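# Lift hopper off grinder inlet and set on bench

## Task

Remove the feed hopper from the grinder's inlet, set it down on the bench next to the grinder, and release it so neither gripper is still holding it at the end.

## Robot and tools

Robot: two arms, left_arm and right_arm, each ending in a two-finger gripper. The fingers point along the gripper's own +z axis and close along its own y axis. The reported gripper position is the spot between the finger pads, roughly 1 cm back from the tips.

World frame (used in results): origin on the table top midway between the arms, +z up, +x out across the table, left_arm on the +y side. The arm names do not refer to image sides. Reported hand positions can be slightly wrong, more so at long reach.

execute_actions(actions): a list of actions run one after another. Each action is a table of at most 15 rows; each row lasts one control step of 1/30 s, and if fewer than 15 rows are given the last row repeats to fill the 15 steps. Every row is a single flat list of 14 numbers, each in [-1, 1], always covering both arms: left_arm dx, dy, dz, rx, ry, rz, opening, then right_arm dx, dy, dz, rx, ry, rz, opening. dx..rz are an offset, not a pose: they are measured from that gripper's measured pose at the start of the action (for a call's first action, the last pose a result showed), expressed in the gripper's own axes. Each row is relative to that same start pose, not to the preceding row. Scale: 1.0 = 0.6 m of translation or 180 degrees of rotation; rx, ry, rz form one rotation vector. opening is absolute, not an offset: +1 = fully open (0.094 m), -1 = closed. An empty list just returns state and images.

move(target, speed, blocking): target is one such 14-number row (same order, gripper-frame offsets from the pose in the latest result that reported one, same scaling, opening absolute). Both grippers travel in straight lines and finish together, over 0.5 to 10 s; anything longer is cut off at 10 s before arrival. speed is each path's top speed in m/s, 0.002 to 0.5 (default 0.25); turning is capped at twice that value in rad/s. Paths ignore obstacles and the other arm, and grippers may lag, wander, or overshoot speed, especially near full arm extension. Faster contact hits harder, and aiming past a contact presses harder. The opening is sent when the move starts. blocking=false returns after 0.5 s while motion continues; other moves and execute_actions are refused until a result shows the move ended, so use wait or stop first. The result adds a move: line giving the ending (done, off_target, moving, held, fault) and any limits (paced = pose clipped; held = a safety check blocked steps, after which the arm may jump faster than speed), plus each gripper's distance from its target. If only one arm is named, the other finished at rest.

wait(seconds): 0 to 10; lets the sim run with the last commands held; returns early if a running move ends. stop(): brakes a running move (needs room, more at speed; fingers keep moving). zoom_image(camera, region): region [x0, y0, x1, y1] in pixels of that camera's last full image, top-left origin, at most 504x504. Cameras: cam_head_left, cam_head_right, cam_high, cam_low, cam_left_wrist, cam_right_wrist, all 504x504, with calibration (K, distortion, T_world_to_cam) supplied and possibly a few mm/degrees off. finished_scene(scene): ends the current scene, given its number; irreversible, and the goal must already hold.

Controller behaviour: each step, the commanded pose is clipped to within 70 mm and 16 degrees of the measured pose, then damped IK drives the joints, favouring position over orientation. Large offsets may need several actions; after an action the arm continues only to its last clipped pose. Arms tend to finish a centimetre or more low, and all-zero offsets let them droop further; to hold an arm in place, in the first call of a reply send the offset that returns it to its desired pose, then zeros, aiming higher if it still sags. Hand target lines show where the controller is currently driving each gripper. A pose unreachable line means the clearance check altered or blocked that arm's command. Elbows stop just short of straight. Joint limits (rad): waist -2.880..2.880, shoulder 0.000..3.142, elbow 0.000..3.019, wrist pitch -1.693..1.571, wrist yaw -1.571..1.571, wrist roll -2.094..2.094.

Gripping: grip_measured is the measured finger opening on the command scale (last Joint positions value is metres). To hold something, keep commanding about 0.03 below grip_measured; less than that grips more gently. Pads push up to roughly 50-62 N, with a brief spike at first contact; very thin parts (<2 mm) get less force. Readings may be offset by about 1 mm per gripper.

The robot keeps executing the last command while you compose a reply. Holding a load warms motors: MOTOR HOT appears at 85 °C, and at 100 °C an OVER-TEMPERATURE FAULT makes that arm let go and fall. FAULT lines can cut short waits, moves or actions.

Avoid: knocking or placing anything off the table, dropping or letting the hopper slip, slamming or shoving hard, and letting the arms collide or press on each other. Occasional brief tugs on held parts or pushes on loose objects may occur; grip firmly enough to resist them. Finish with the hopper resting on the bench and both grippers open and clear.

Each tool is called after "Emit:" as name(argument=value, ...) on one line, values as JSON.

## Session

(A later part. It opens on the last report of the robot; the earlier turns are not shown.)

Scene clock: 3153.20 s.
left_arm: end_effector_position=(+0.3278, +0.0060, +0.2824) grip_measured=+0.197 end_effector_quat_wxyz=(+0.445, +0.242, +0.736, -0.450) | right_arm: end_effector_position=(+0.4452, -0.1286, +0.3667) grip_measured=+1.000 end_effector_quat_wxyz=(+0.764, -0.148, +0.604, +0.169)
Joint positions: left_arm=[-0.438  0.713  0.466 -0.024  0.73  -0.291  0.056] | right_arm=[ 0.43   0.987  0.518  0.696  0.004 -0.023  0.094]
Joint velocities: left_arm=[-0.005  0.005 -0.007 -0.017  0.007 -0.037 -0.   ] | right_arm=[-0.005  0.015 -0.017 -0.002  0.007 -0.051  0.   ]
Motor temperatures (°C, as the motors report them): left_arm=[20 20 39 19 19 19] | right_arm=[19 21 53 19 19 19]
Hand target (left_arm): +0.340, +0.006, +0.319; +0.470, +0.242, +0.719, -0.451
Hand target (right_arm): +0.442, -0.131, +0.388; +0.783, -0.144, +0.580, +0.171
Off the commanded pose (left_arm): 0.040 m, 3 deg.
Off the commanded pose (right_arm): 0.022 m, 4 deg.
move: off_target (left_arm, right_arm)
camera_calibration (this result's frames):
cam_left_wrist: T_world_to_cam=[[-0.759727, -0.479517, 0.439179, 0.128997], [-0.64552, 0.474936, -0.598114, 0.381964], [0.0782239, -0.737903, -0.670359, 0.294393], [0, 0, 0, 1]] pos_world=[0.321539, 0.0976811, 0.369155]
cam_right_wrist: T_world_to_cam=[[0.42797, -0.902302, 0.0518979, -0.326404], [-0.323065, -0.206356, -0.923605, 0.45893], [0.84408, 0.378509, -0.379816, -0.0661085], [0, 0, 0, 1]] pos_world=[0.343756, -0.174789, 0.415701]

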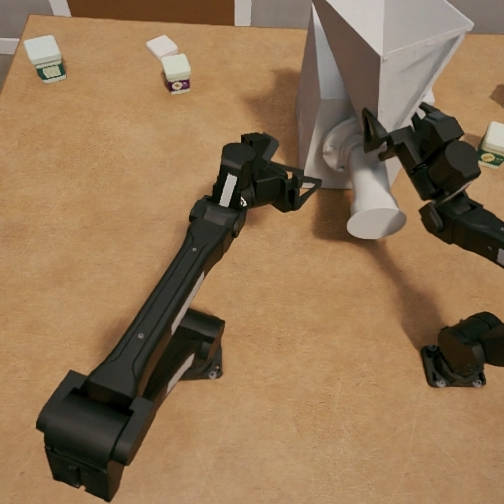

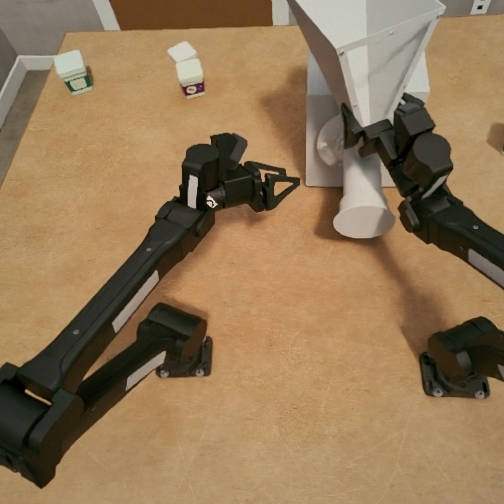

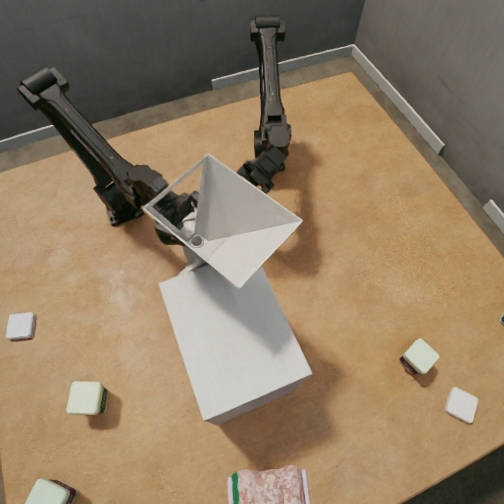

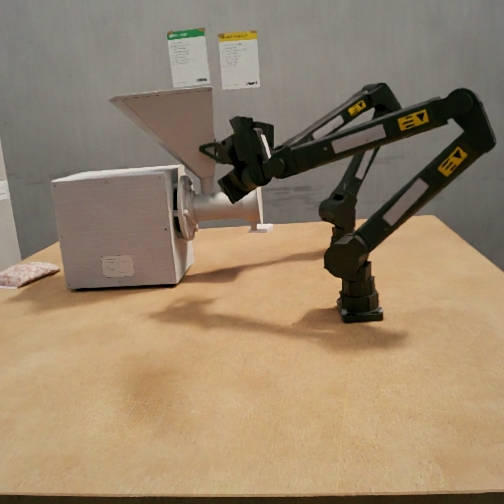

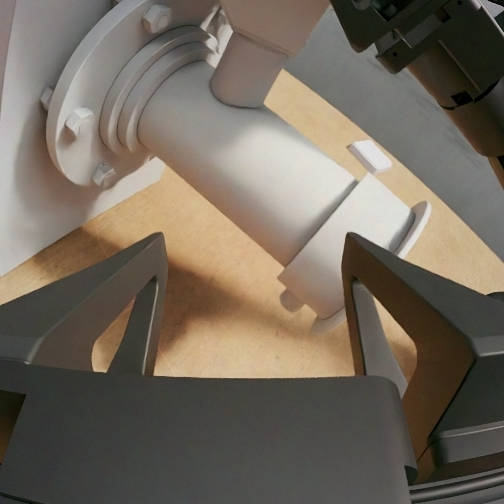

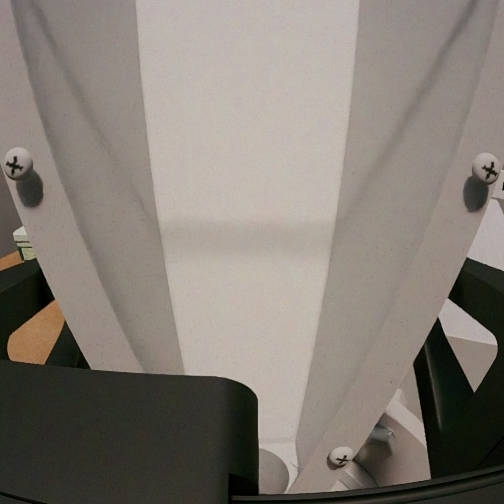

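Emit:
move(target=[-0.065,0,0,0,-0.015,0,0.2, 0.003,0,0.02,0,-0.025,0,1.0], speed=0.04)

Emit:
zoom_image(camera="cam_low", region=[100, 70, 320, 250])

Scene clock: 3166.00 s.
left_arm: end_effector_position=(+0.3320, +0.0085, +0.2833) grip_measured=+0.197 end_effector_quat_wxyz=(+0.440, +0.232, +0.739, -0.455) | right_arm: end_effector_position=(+0.4543, -0.1239, +0.3626) grip_measured=+1.000 end_effector_quat_wxyz=(+0.783, -0.142, +0.580, +0.173)
Joint positions: left_arm=[-0.423  0.723  0.473 -0.024  0.74  -0.311  0.056] | right_arm=[ 0.43   1.076  0.513  0.853  0.003 -0.023  0.094]
Joint velocities: left_arm=[ 0.005  0.005 -0.012 -0.017 -0.037 -0.022 -0.   ] | right_arm=[-0.005 -0.005 -0.002  0.007 -0.066 -0.037  0.   ]
Motor temperatures (°C, as the motors report them): left_arm=[20 20 39 19 19 19] | right_arm=[19 21 50 19 19 19]
Hand target (left_arm): +0.344, +0.009, +0.317; +0.462, +0.231, +0.725, -0.456
Hand target (right_arm): +0.456, -0.123, +0.368; +0.788, -0.141, +0.574, +0.174
Off the commanded pose (left_arm): 0.036 m, 3 deg.
Off the commanded pose (right_arm): 0.005 m, 1 deg.
move: off_target (left_arm)
camera_calibration (this result's frames):
cam_left_wrist: T_world_to_cam=[[-0.746101, -0.481377, 0.46001, 0.122609], [-0.662111, 0.46345, -0.588917, 0.387047], [0.0702993, -0.743969, -0.664505, 0.297491], [0, 0, 0, 1]] pos_world=[0.326833, 0.100968, 0.369222]
cam_right_wrist: T_world_to_cam=[[0.426063, -0.903257, 0.0509627, -0.324721], [-0.27003, -0.180732, -0.945738, 0.446234], [0.863455, 0.389182, -0.32091, -0.105989], [0, 0, 0, 1]] pos_world=[0.350365, -0.171409, 0.404556]

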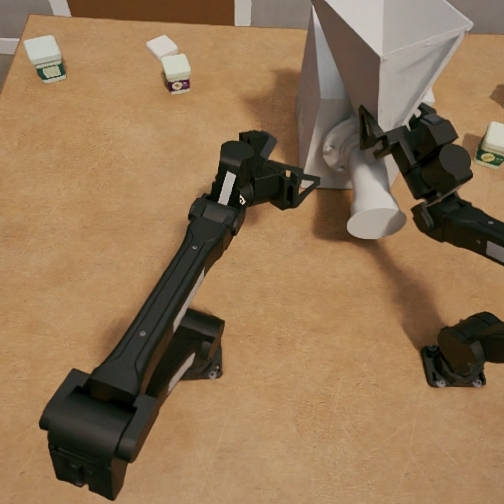

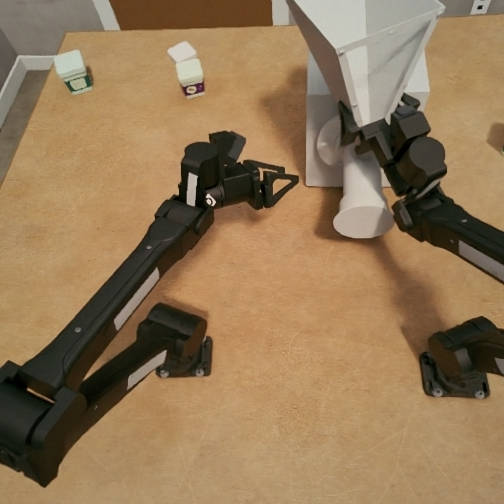

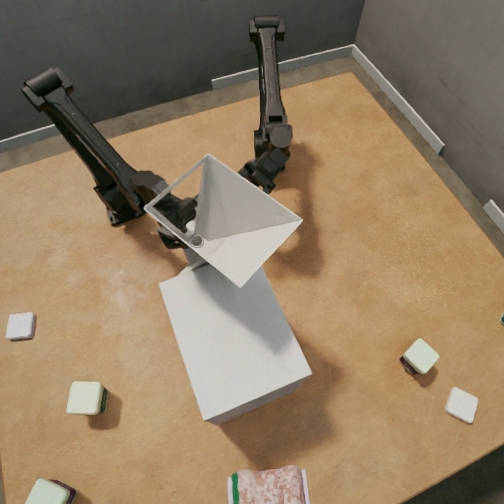

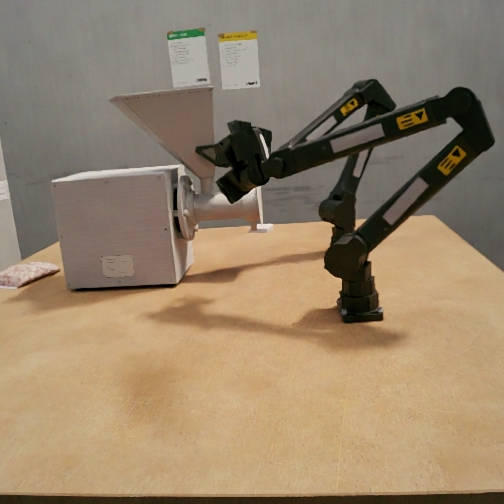

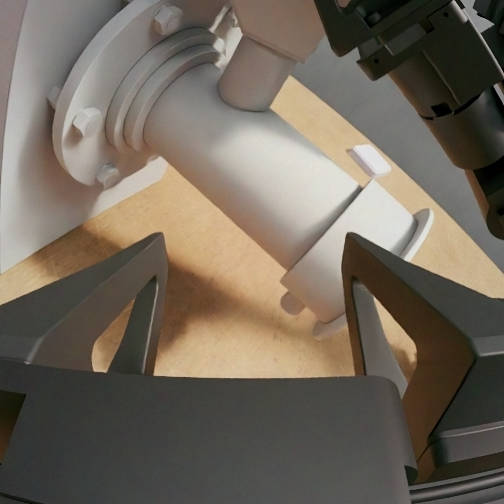

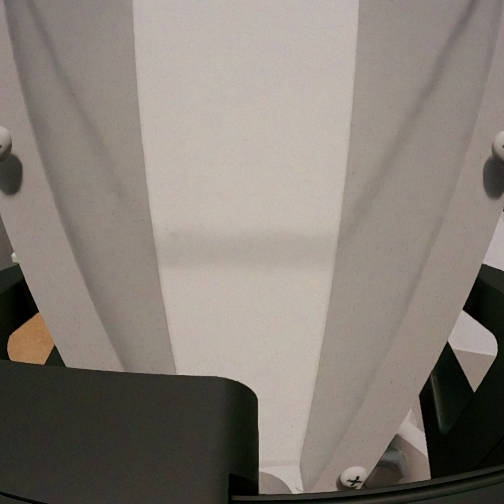

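Region (100, 70, 320, 250) of cam_low's 504x504 image, scaled by 2.291, with more detail than that image has; it fills the top 412 rows of this view, and the rest is white.

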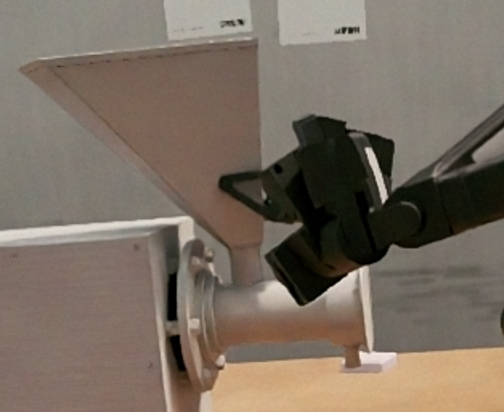

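Emit:
execute_actions(actions=[[[-0.065,0,0,0,-0.015,0,0.2, -0.008,0,0,0,-0.01,0,0.4]], [[0,0,0,0,0,0,0.2, 0,0,0,0,0,0,0.4]]])

Scene clock: 3192.97 s.
left_arm: end_effector_position=(+0.3360, +0.0122, +0.2777) grip_measured=+0.197 end_effector_quat_wxyz=(+0.431, +0.218, +0.746, -0.458) | right_arm: end_effector_position=(+0.4542, -0.1236, +0.3633) grip_measured=+0.933 end_effector_quat_wxyz=(+0.786, -0.142, +0.576, +0.174)
Joint positions: left_arm=[-0.405  0.737  0.471 -0.024  0.752 -0.33   0.056] | right_arm=[ 0.43   1.083  0.512  0.872  0.001 -0.024  0.091]
Joint velocities: left_arm=[-0.005 -0.005  0.002  0.027 -0.007  0.022 -0.001] | right_arm=[-0.015 -0.015 -0.007 -0.002  0.007 -0.081 -0.001]
Motor temperatures (°C, as the motors report them): left_arm=[20 20 39 19 19 19] | right_arm=[19 21 48 19 19 19]
Hand target (left_arm): +0.337, +0.012, +0.282; +0.434, +0.220, +0.744, -0.458
Hand target (right_arm): +0.454, -0.124, +0.363; +0.786, -0.142, +0.576, +0.174
Off the commanded pose (left_arm): 0.005 m, 0 deg.
Off the commanded pose (right_arm): 0.000 m, 0 deg.
camera_calibration (this result's frames):
cam_left_wrist: T_world_to_cam=[[-0.724772, -0.486791, 0.487586, 0.115175], [-0.686669, 0.452333, -0.569105, 0.387533], [0.056484, -0.747281, -0.662103, 0.300272], [0, 0, 0, 1]] pos_world=[0.332622, 0.10516, 0.363201]
cam_right_wrist: T_world_to_cam=[[0.426661, -0.90292, 0.0519196, -0.325068], [-0.260253, -0.177552, -0.949075, 0.444009], [0.866157, 0.391422, -0.310742, -0.110451], [0, 0, 0, 1]] pos_world=[0.349916, -0.171443, 0.403954]

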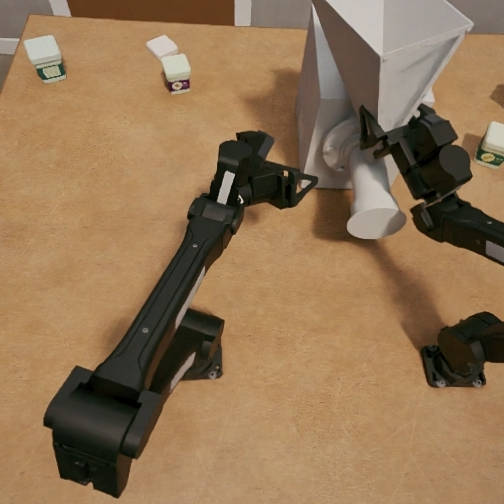

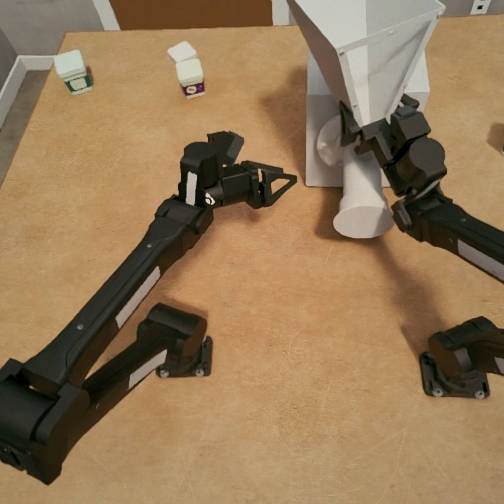

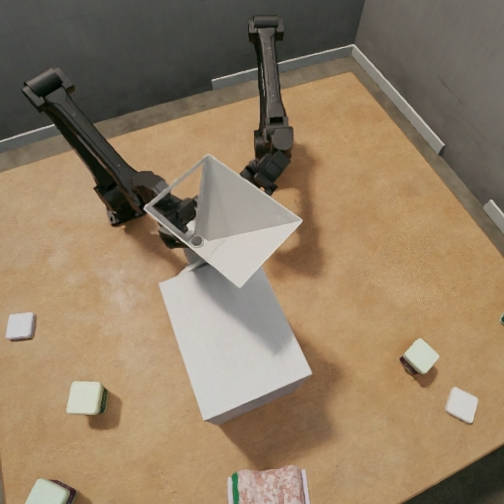

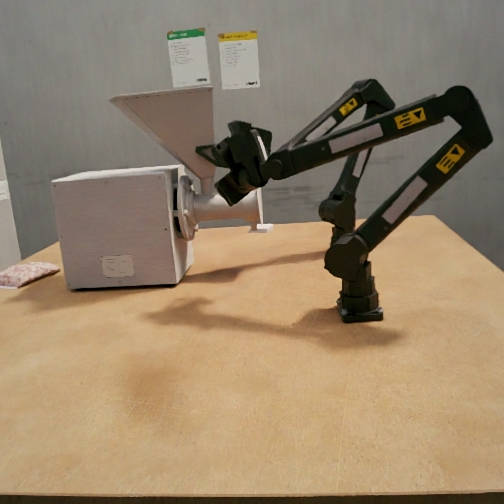

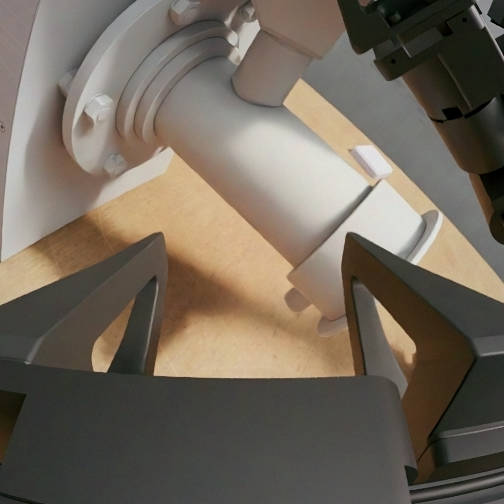

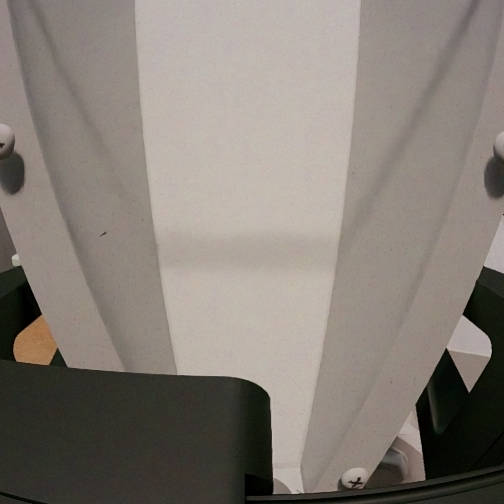

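Emit:
move(target=[-0.09,0,0,0,-0.015,0,0.2, -0.111,-0.003,0.035,0,0,0,0.4], speed=0.03)

Scene clock: 3205.37 s.
left_arm: end_effector_position=(+0.3501, +0.0153, +0.2927) grip_measured=+0.197 end_effector_quat_wxyz=(+0.431, +0.209, +0.746, -0.463) | right_arm: end_effector_position=(+0.4517, -0.1240, +0.3609) grip_measured=+0.919 end_effector_quat_wxyz=(+0.743, -0.152, +0.629, +0.172)
Joint positions: left_arm=[-0.376  0.769  0.519 -0.036  0.774 -0.346  0.056] | right_arm=[ 0.43   0.988  0.546  0.605 -0.004 -0.009  0.09 ]
Joint velocities: left_arm=[-0.005 -0.005 -0.002 -0.012  0.037 -0.007  0.   ] | right_arm=[ 0.005 -0.005 -0.007 -0.037  0.007 -0.022 -0.   ]
Motor temperatures (°C, as the motors report them): left_arm=[20 20 38 19 19 19] | right_arm=[19 21 48 19 19 19]
Hand target (left_arm): +0.362, +0.016, +0.324; +0.449, +0.208, +0.735, -0.463
Hand target (right_arm): +0.448, -0.127, +0.431; +0.786, -0.142, +0.576, +0.174
Off the commanded pose (left_arm): 0.034 m, 2 deg.
Off the commanded pose (right_arm): 0.072 m, 8 deg.
move: off_target (left_arm, right_arm)
camera_calibration (this result's frames):
cam_left_wrist: T_world_to_cam=[[-0.714017, -0.487008, 0.502993, 0.111344], [-0.697841, 0.437022, -0.567477, 0.40806], [0.0565467, -0.756197, -0.651896, 0.308907], [0, 0, 0, 1]] pos_world=[0.346795, 0.109489, 0.376934]
cam_right_wrist: T_world_to_cam=[[0.439725, -0.897231, 0.0402376, -0.325186], [-0.377953, -0.225501, -0.897942, 0.469778], [0.814735, 0.37964, -0.43827, -0.0411022], [0, 0, 0, 1]] pos_world=[0.354034, -0.170227, 0.416904]

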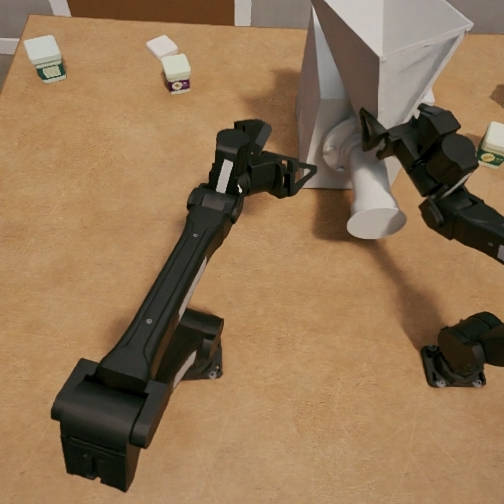

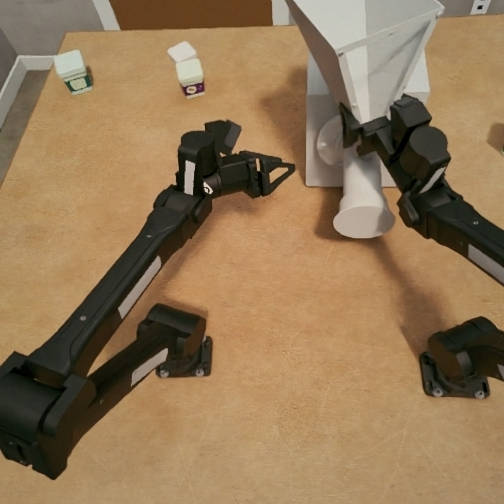

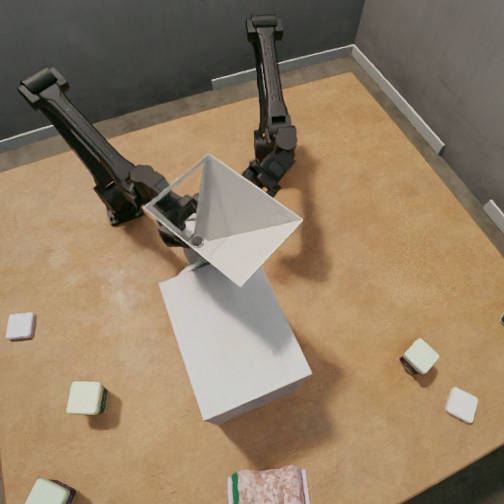

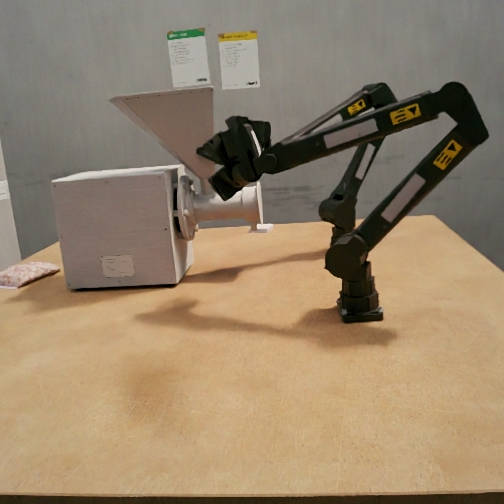

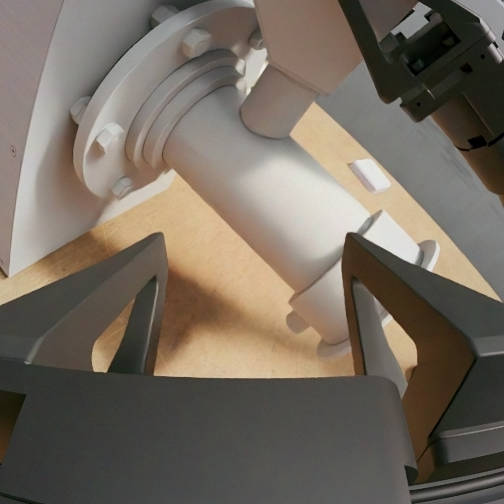

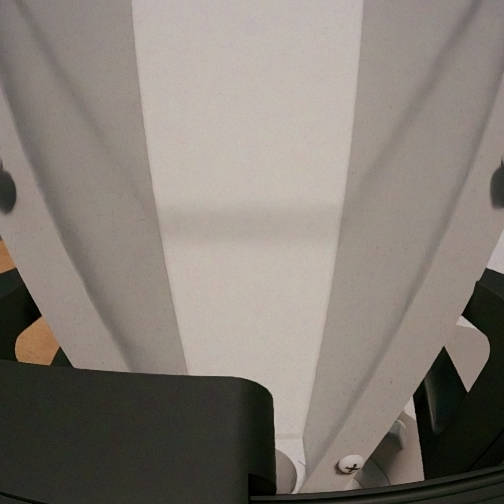

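Emit:
execute_actions(actions=[[
[-0.075,0,0,0,-0.015,0,0.2, -0.115,0.0006,0.019,-0.0044,-0.04,0.0007,0.4],
[-0.075,0,0,0,-0.015,0,0.2, -0.115,0.0012,0.019,-0.0088,-0.04,0.0015,0.4],
[-0.075,0,0,0,-0.015,0,0.2, -0.115,0.0018,0.019,-0.0132,-0.04,0.0022,0.4],
[-0.075,0,0,0,-0.015,0,0.2, -0.115,0.0024,0.019,-0.0176,-0.04,0.0029,0.4],
[-0.075,0,0,0,-0.015,0,0.2, -0.115,0.003,0.019,-0.022,-0.04,0.0036,0.4],
[-0.075,0,0,0,-0.015,0,0.2, -0.115,0.0036,0.018,-0.0264,-0.04,0.0044,0.4],
[-0.075,0,0,0,-0.015,0,0.2, -0.115,0.0042,0.018,-0.0308,-0.04,0.0051,0.4],
[-0.075,0,0,0,-0.015,0,0.2, -0.115,0.0048,0.018,-0.0352,-0.04,0.0058,0.4],
[-0.075,0,0,0,-0.015,0,0.2, -0.115,0.0054,0.018,-0.0396,-0.04,0.0065,0.4],
[-0.075,0,0,0,-0.015,0,0.2, -0.115,0.006,0.018,-0.044,-0.04,0.0073,0.4],
[-0.075,0,0,0,-0.015,0,0.2, -0.115,0.0066,0.017,-0.0484,-0.04,0.008,0.4],
[-0.075,0,0,0,-0.015,0,0.2, -0.115,0.0072,0.017,-0.0528,-0.04,0.0087,0.4],
[-0.075,0,0,0,-0.015,0,0.2, -0.115,0.0078,0.017,-0.0572,-0.04,0.0094,0.4],
[-0.075,0,0,0,-0.015,0,0.2, -0.115,0.0084,0.017,-0.0616,-0.04,0.0102,0.4],
[-0.075,0,0,0,-0.015,0,0.2, -0.115,0.009,0.017,-0.066,-0.04,0.011,0.4]
],[
[0,0,0,0,0,0,0.2, -0.115,0.0006,0.019,-0.0044,-0.04,0.0007,0.4],
[0,0,0,0,0,0,0.2, -0.115,0.0012,0.019,-0.0088,-0.04,0.0015,0.4],
[0,0,0,0,0,0,0.2, -0.115,0.0018,0.019,-0.0132,-0.04,0.0022,0.4],
[0,0,0,0,0,0,0.2, -0.115,0.0024,0.019,-0.0176,-0.04,0.0029,0.4],
[0,0,0,0,0,0,0.2, -0.115,0.003,0.019,-0.022,-0.04,0.0036,0.4],
[0,0,0,0,0,0,0.2, -0.115,0.0036,0.018,-0.0264,-0.04,0.0044,0.4],
[0,0,0,0,0,0,0.2, -0.115,0.0042,0.018,-0.0308,-0.04,0.0051,0.4],
[0,0,0,0,0,0,0.2, -0.115,0.0048,0.018,-0.0352,-0.04,0.0058,0.4],
[0,0,0,0,0,0,0.2, -0.115,0.0054,0.018,-0.0396,-0.04,0.0065,0.4],
[0,0,0,0,0,0,0.2, -0.115,0.006,0.018,-0.044,-0.04,0.0073,0.4],
[0,0,0,0,0,0,0.2, -0.115,0.0066,0.017,-0.0484,-0.04,0.008,0.4],
[0,0,0,0,0,0,0.2, -0.115,0.0072,0.017,-0.0528,-0.04,0.0087,0.4],
[0,0,0,0,0,0,0.2, -0.115,0.0078,0.017,-0.0572,-0.04,0.0094,0.4],
[0,0,0,0,0,0,0.2, -0.115,0.0084,0.017,-0.0616,-0.04,0.0102,0.4],
[0,0,0,0,0,0,0.2, -0.115,0.009,0.017,-0.066,-0.04,0.011,0.4]
]])

Scene clock: 3326.37 s.
left_arm: end_effector_position=(+0.3599, +0.0198, +0.2944) grip_measured=+0.197 end_effector_quat_wxyz=(+0.425, +0.195, +0.751, -0.466) | right_arm: end_effector_position=(+0.4425, -0.1204, +0.3591) grip_measured=+0.911 end_effector_quat_wxyz=(+0.691, -0.258, +0.605, +0.299)
Joint positions: left_arm=[-0.352  0.794  0.537 -0.036  0.789 -0.365  0.056] | right_arm=[ 0.259  1.007  0.569  0.593 -0.516  0.083  0.09 ]
Joint velocities: left_arm=[ 0.005  0.005  0.002 -0.007 -0.037 -0.007  0.001] | right_arm=[-0.171  0.112  0.032  0.144 -0.432  0.154 -0.   ]
Motor temperatures (°C, as the motors report them): left_arm=[20 20 40 19 19 19] | right_arm=[19 21 57 19 19 19]
Hand target (left_arm): +0.361, +0.019, +0.299; +0.429, +0.196, +0.749, -0.466
Hand target (right_arm): +0.436, -0.120, +0.427; +0.727, -0.261, +0.548, +0.322
Off the commanded pose (left_arm): 0.005 m, 0 deg.
Off the commanded pose (right_arm): 0.071 m, 8 deg.
camera_calibration (this result's frames):
cam_left_wrist: T_world_to_cam=[[-0.693525, -0.492083, 0.526191, 0.10557], [-0.718616, 0.420675, -0.553736, 0.417675], [0.051129, -0.762159, -0.645367, 0.31294], [0, 0, 0, 1]] pos_world=[0.357363, 0.114754, 0.377693]
cam_right_wrist: T_world_to_cam=[[0.720714, -0.692786, 0.0248864, -0.412048], [-0.306348, -0.350491, -0.885046, 0.414198], [0.62187, 0.630241, -0.464838, 0.089365], [0, 0, 0, 1]] pos_world=[0.368284, -0.19661, 0.418379]

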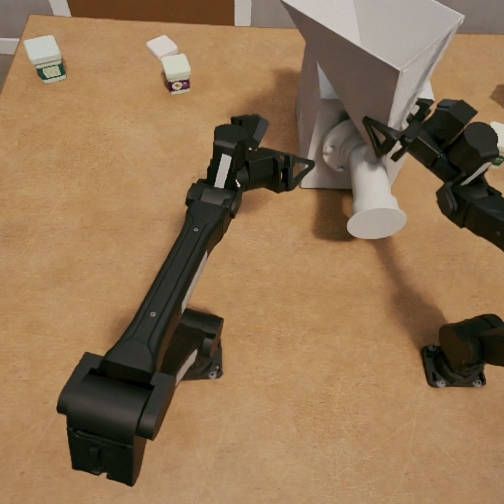

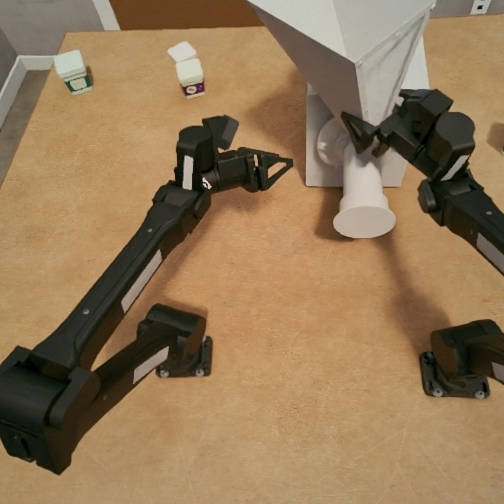

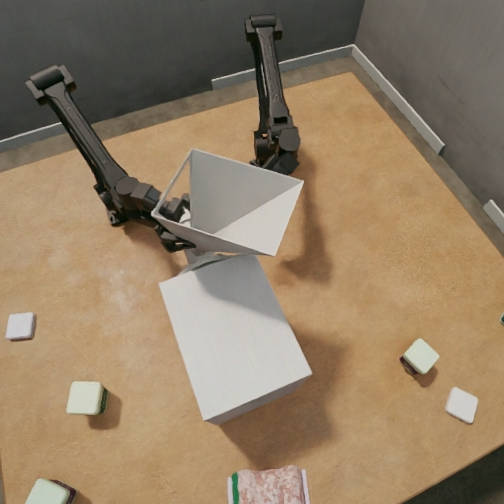

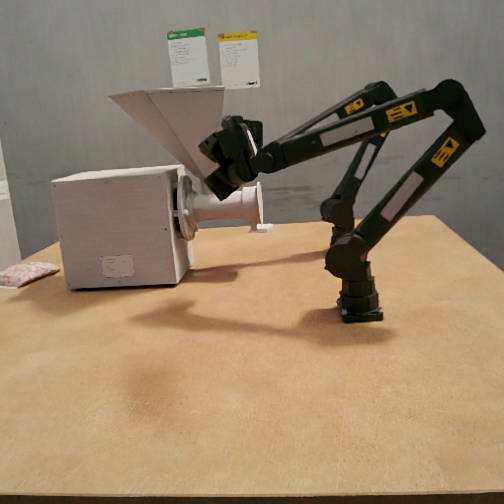

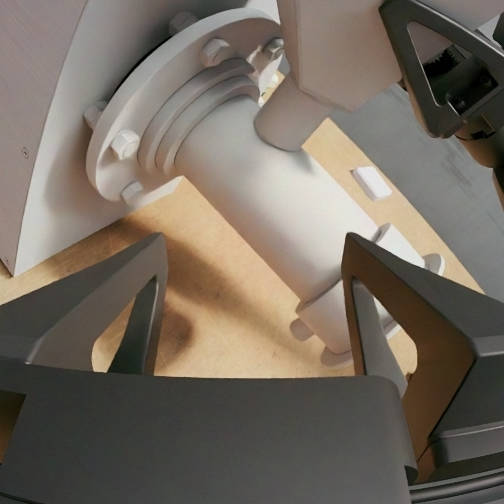

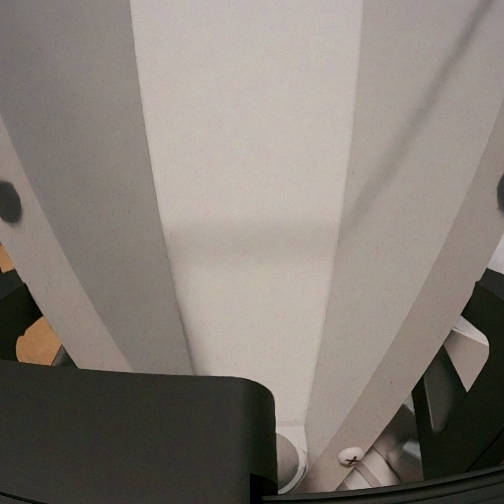

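Emit:
move(target=[-0.08,0,-0.12,0,0,0,1.0, -0.050,0.018,0,-0.165,-0.02,0.0225,0.4], speed=0.06)

Scene clock: 3450.90 s.
left_arm: end_effector_position=(+0.3455, +0.0821, +0.3129) grip_measured=+1.000 end_effector_quat_wxyz=(+0.394, +0.178, +0.766, -0.476) | right_arm: end_effector_position=(+0.4337, -0.1166, +0.3589) grip_measured=+0.911 end_effector_quat_wxyz=(+0.604, -0.386, +0.516, +0.469)
Joint positions: left_arm=[-0.092  0.714  0.605 -0.376  1.041 -0.222  0.094] | right_arm=[ 0.108  1.243  0.659  0.996 -1.132  0.394  0.09 ]
Joint velocities: left_arm=[-0.005  0.015  0.007 -0.017 -0.066 -0.037  0.   ] | right_arm=[-0.005  0.005 -0.032  0.027 -0.007 -0.037 -0.   ]
Motor temperatures (°C, as the motors report them): left_arm=[20 20 36 19 19 19] | right_arm=[19 22 56 20 20 19]
Hand target (left_arm): +0.351, +0.086, +0.348; +0.426, +0.195, +0.751, -0.465
Hand target (right_arm): +0.431, -0.117, +0.389; +0.611, -0.395, +0.496, +0.474
Off the commanded pose (left_arm): 0.037 m, 5 deg.
Off the commanded pose (right_arm): 0.030 m, 3 deg.
move: off_target (left_arm, right_arm)
camera_calibration (this result's frames):
cam_left_wrist: T_world_to_cam=[[-0.653544, -0.485677, 0.580515, 0.0851727], [-0.756875, 0.423893, -0.497448, 0.386645], [-0.00447726, -0.764482, -0.64463, 0.392347], [0, 0, 0, 1]] pos_world=[0.350063, 0.177412, 0.395811]
cam_right_wrist: T_world_to_cam=[[0.963222, -0.268391, 0.013002, -0.454446], [-0.104849, -0.419963, -0.901464, 0.323037], [0.247405, 0.866947, -0.432658, 0.270763], [0, 0, 0, 1]] pos_world=[0.404615, -0.221043, 0.414263]

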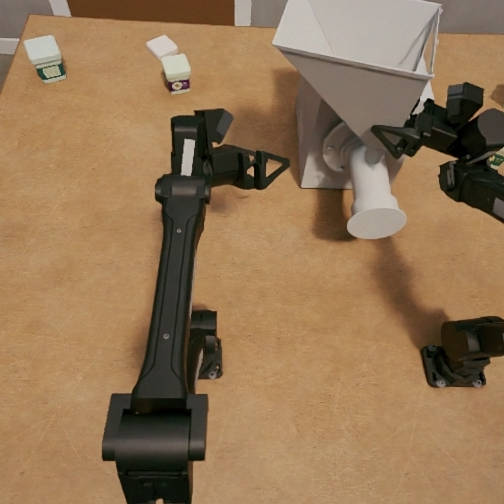

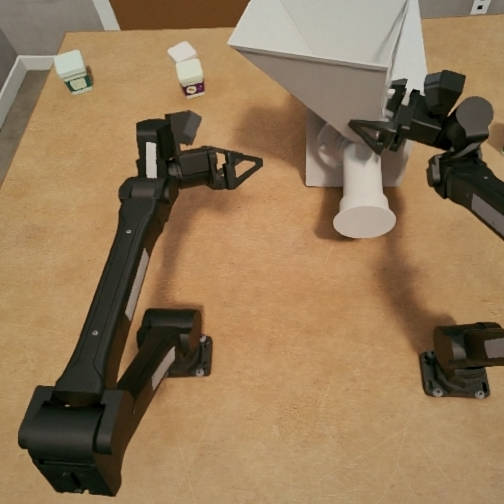

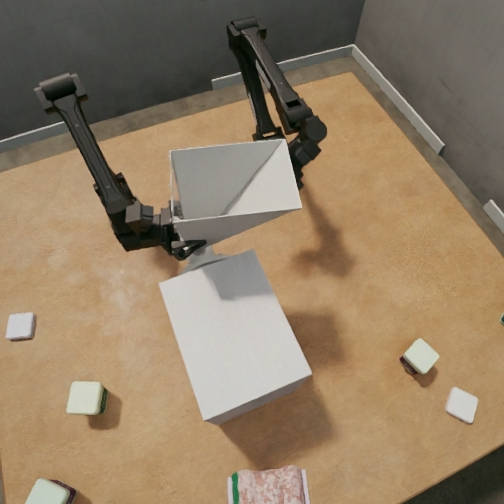

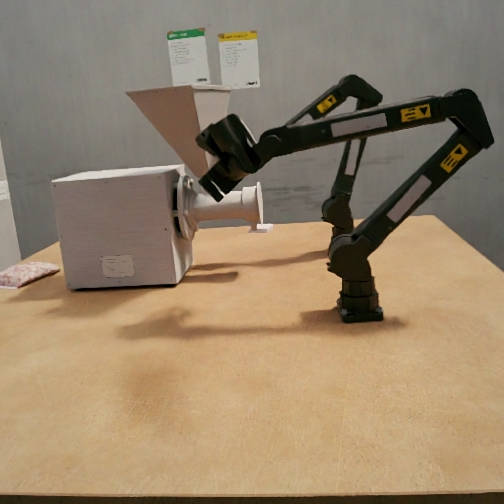

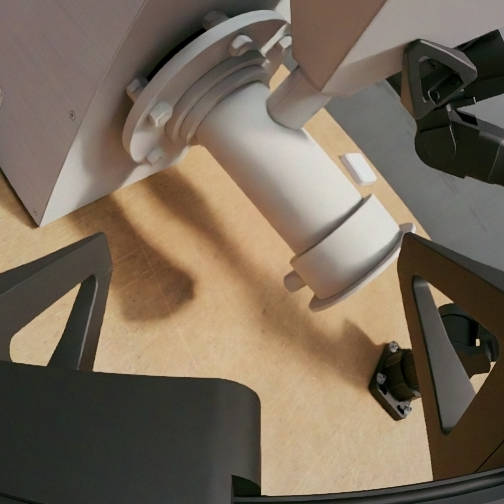

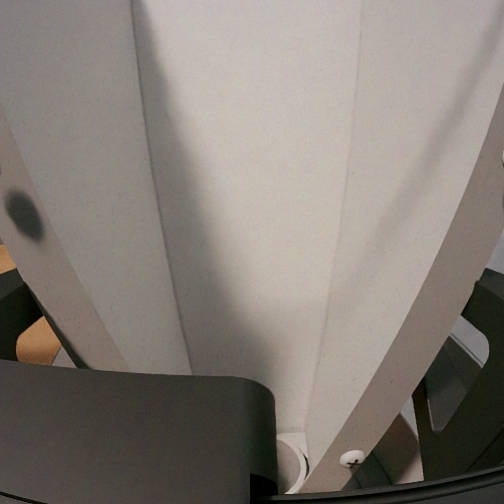

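Emit:
zoom_image(camera="cam_high", region=[100, 100, 352, 300])

Region (100, 100, 352, 300) of cam_high's 504x504 image, scaled by 2.000, with more detail than that image has; it fills the top 400 rows of this view, and the rest is white.

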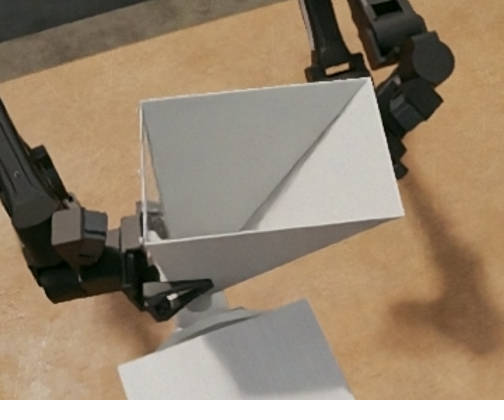

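Emit:
move(target=[-0.3975,-0.1747,-0.2192,-0.113,0.101,-0.124,-0.1, -0.049,0.001,0.008,0,0,0,0.4], speed=0.12)

Scene clock: 3521.00 s.
left_arm: end_effector_position=(+0.3628, +0.1620, +0.5753) grip_measured=-0.097 end_effector_quat_wxyz=(+0.268, -0.002, +0.889, -0.371) | right_arm: end_effector_position=(+0.4344, -0.1168, +0.3581) grip_measured=+0.909 end_effector_quat_wxyz=(+0.599, -0.386, +0.528, +0.462)
Joint positions: left_arm=[ 0.092  1.081  1.765 -1.7    0.818 -0.082  0.042] | right_arm=[ 0.108  1.216  0.662  0.897 -1.126  0.337  0.09 ]
Joint velocities: left_arm=[-0.005  0.005 -0.002 -0.012 -0.022  0.022 -0.001] | right_arm=[-0.005 -0.005 -0.002 -0.027  0.022  0.007 -0.001]
Motor temperatures (°C, as the motors report them): left_arm=[20 20 39 19 19 19] | right_arm=[19 22 52 19 20 20]
Hand target (left_arm): +0.362, +0.166, +0.590; +0.282, -0.007, +0.886, -0.368
Hand target (right_arm): +0.432, -0.117, +0.388; +0.604, -0.387, +0.516, +0.469
Off the commanded pose (left_arm): 0.018 m, 9 deg.
Off the commanded pose (right_arm): 0.031 m, 2 deg.
joint sent to its limit (left arm) — the command would take joint 4 (wrist pitch) past its lower limit, so that joint was sent only as far as its limit.
move: off_target (left_arm, right_arm)
camera_calibration (this result's frames):
cam_left_wrist: T_world_to_cam=[[-0.201426, -0.727194, 0.656214, -0.185546], [-0.97382, 0.22074, -0.0542998, 0.353139], [-0.105366, -0.649972, -0.752619, 0.702853], [0, 0, 0, 1]] pos_world=[0.380577, 0.243954, 0.669914]
cam_right_wrist: T_world_to_cam=[[0.95935, -0.28216, 0.00573321, -0.452524], [-0.123556, -0.438185, -0.890353, 0.324326], [0.253735, 0.853452, -0.455235, 0.274185], [0, 0, 0, 1]] pos_world=[0.404632, -0.219574, 0.416177]

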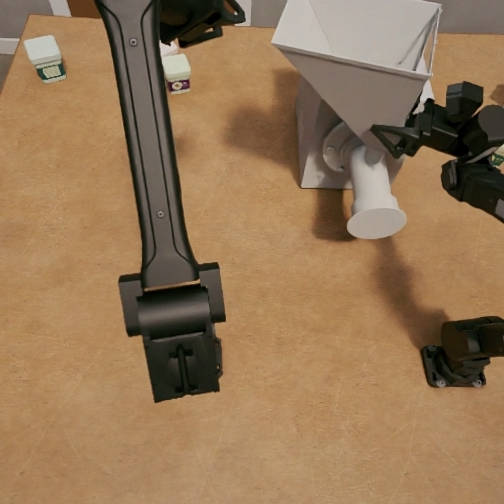

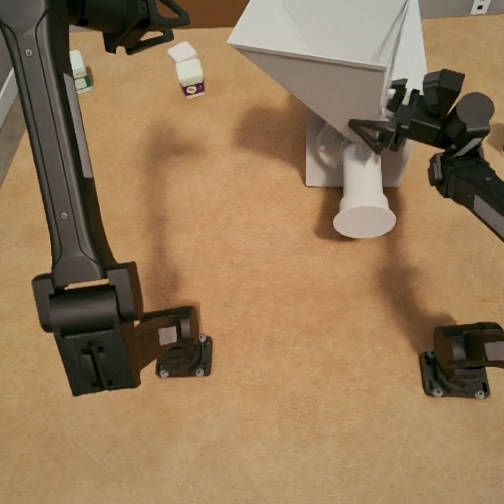

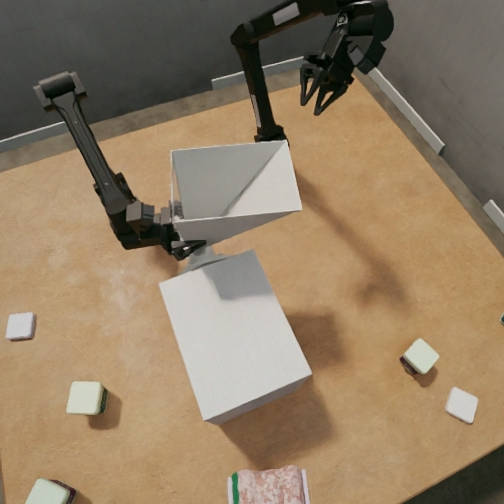

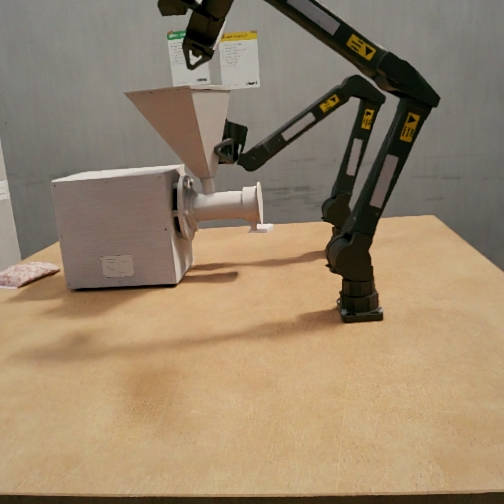

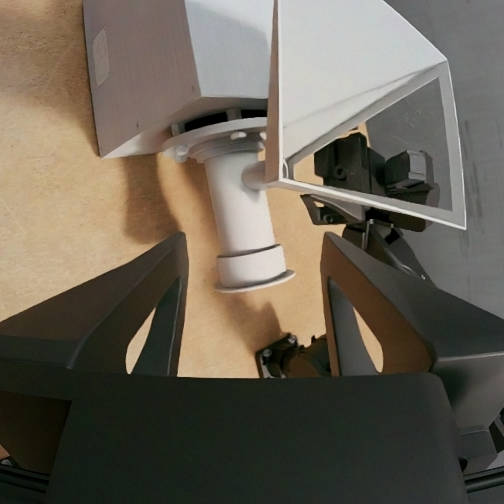

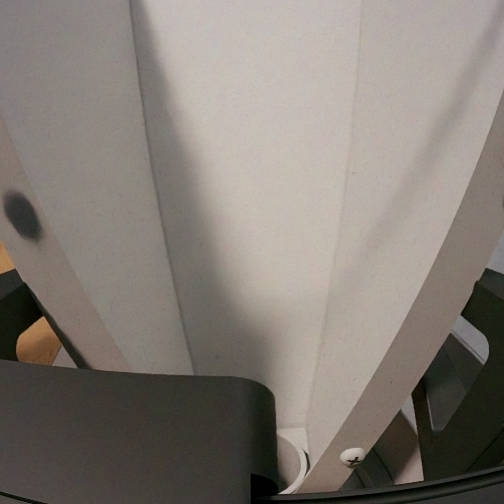

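Emit:
move(target=[-0.0623,-0.001,0.1473,0,0,0,-0.1, -0.049,0.001,0.008,0,0,0,0.4], speed=0.08)

Scene clock: 3544.17 s.
left_arm: end_effector_position=(+0.4350, +0.1164, +0.5386) grip_measured=-0.097 end_effector_quat_wxyz=(+0.262, -0.005, +0.892, -0.369) | right_arm: end_effector_position=(+0.4350, -0.1158, +0.3572) grip_measured=+0.905 end_effector_quat_wxyz=(+0.593, -0.386, +0.540, +0.456)
Joint positions: left_arm=[-0.097  1.157  1.686 -1.413  0.702 -0.291  0.042] | right_arm=[ 0.112  1.193  0.669  0.801 -1.119  0.286  0.089]
Joint velocities: left_arm=[-0.015 -0.005 -0.002 -0.007  0.022 -0.037 -0.001] | right_arm=[ 0.005 -0.015  0.007 -0.012  0.007 -0.081  0.001]
Motor temperatures (°C, as the motors report them): left_arm=[20 20 37 19 20 19] | right_arm=[19 22 52 19 19 20]
Hand target (left_arm): +0.437, +0.112, +0.544; +0.268, -0.002, +0.889, -0.372
Hand target (right_arm): +0.433, -0.117, +0.387; +0.599, -0.387, +0.528, +0.461
Off the commanded pose (left_arm): 0.007 m, 1 deg.
Off the commanded pose (right_arm): 0.031 m, 2 deg.
move: off_target (right_arm)
camera_calibration (this result's frames):
cam_left_wrist: T_world_to_cam=[[-0.19135, -0.730605, 0.65544, -0.183641], [-0.974797, 0.219491, -0.0399208, 0.424296], [-0.114697, -0.64656, -0.754191, 0.657701], [0, 0, 0, 1]] pos_world=[0.453899, 0.197945, 0.633337]
cam_right_wrist: T_world_to_cam=[[0.956398, -0.292044, -0.00369337, -0.449278], [-0.142643, -0.456023, -0.878463, 0.326027], [0.254865, 0.840686, -0.477797, 0.278883], [0, 0, 0, 1]] pos_world=[0.405116, -0.216986, 0.417992]

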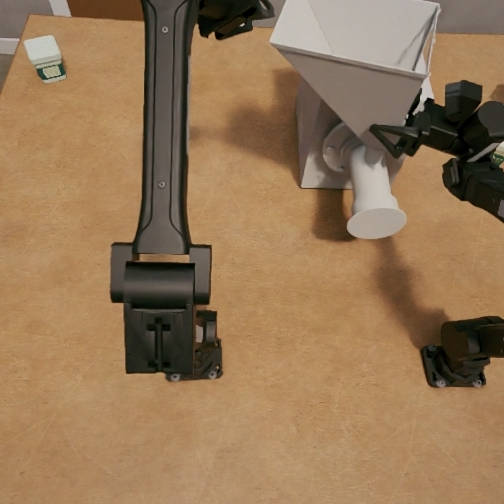

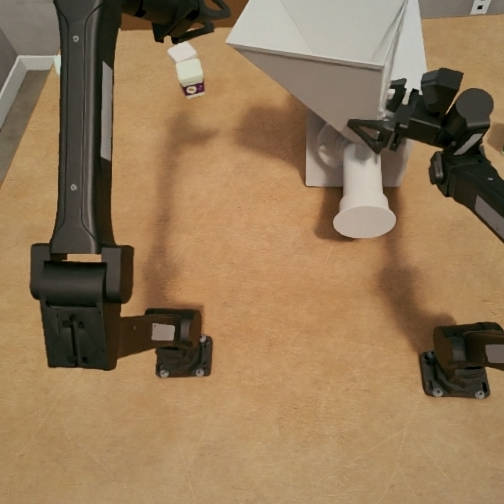

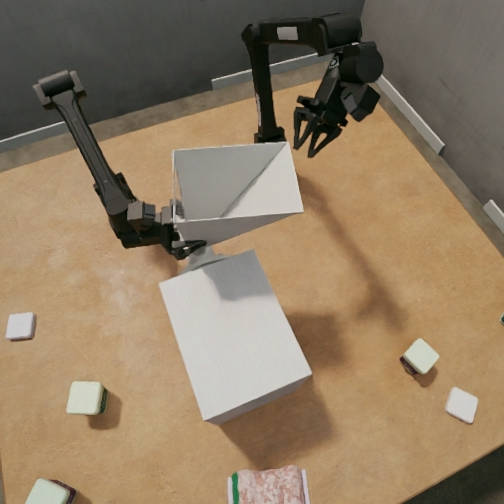

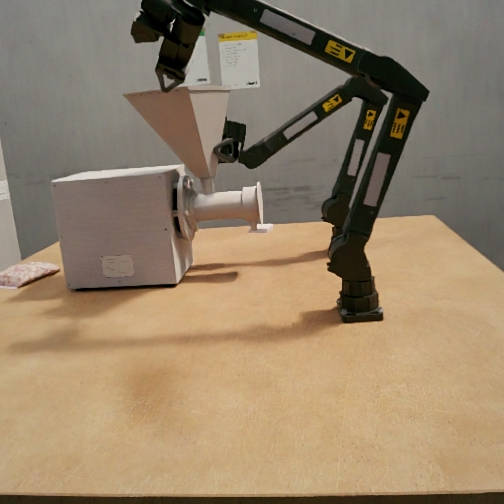

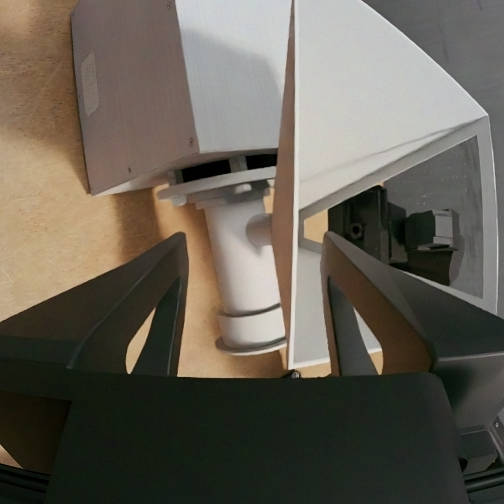

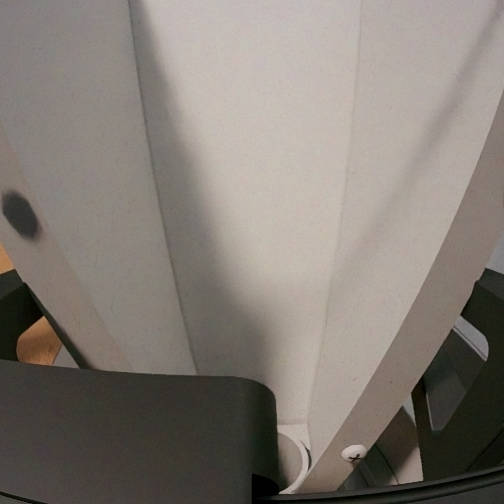

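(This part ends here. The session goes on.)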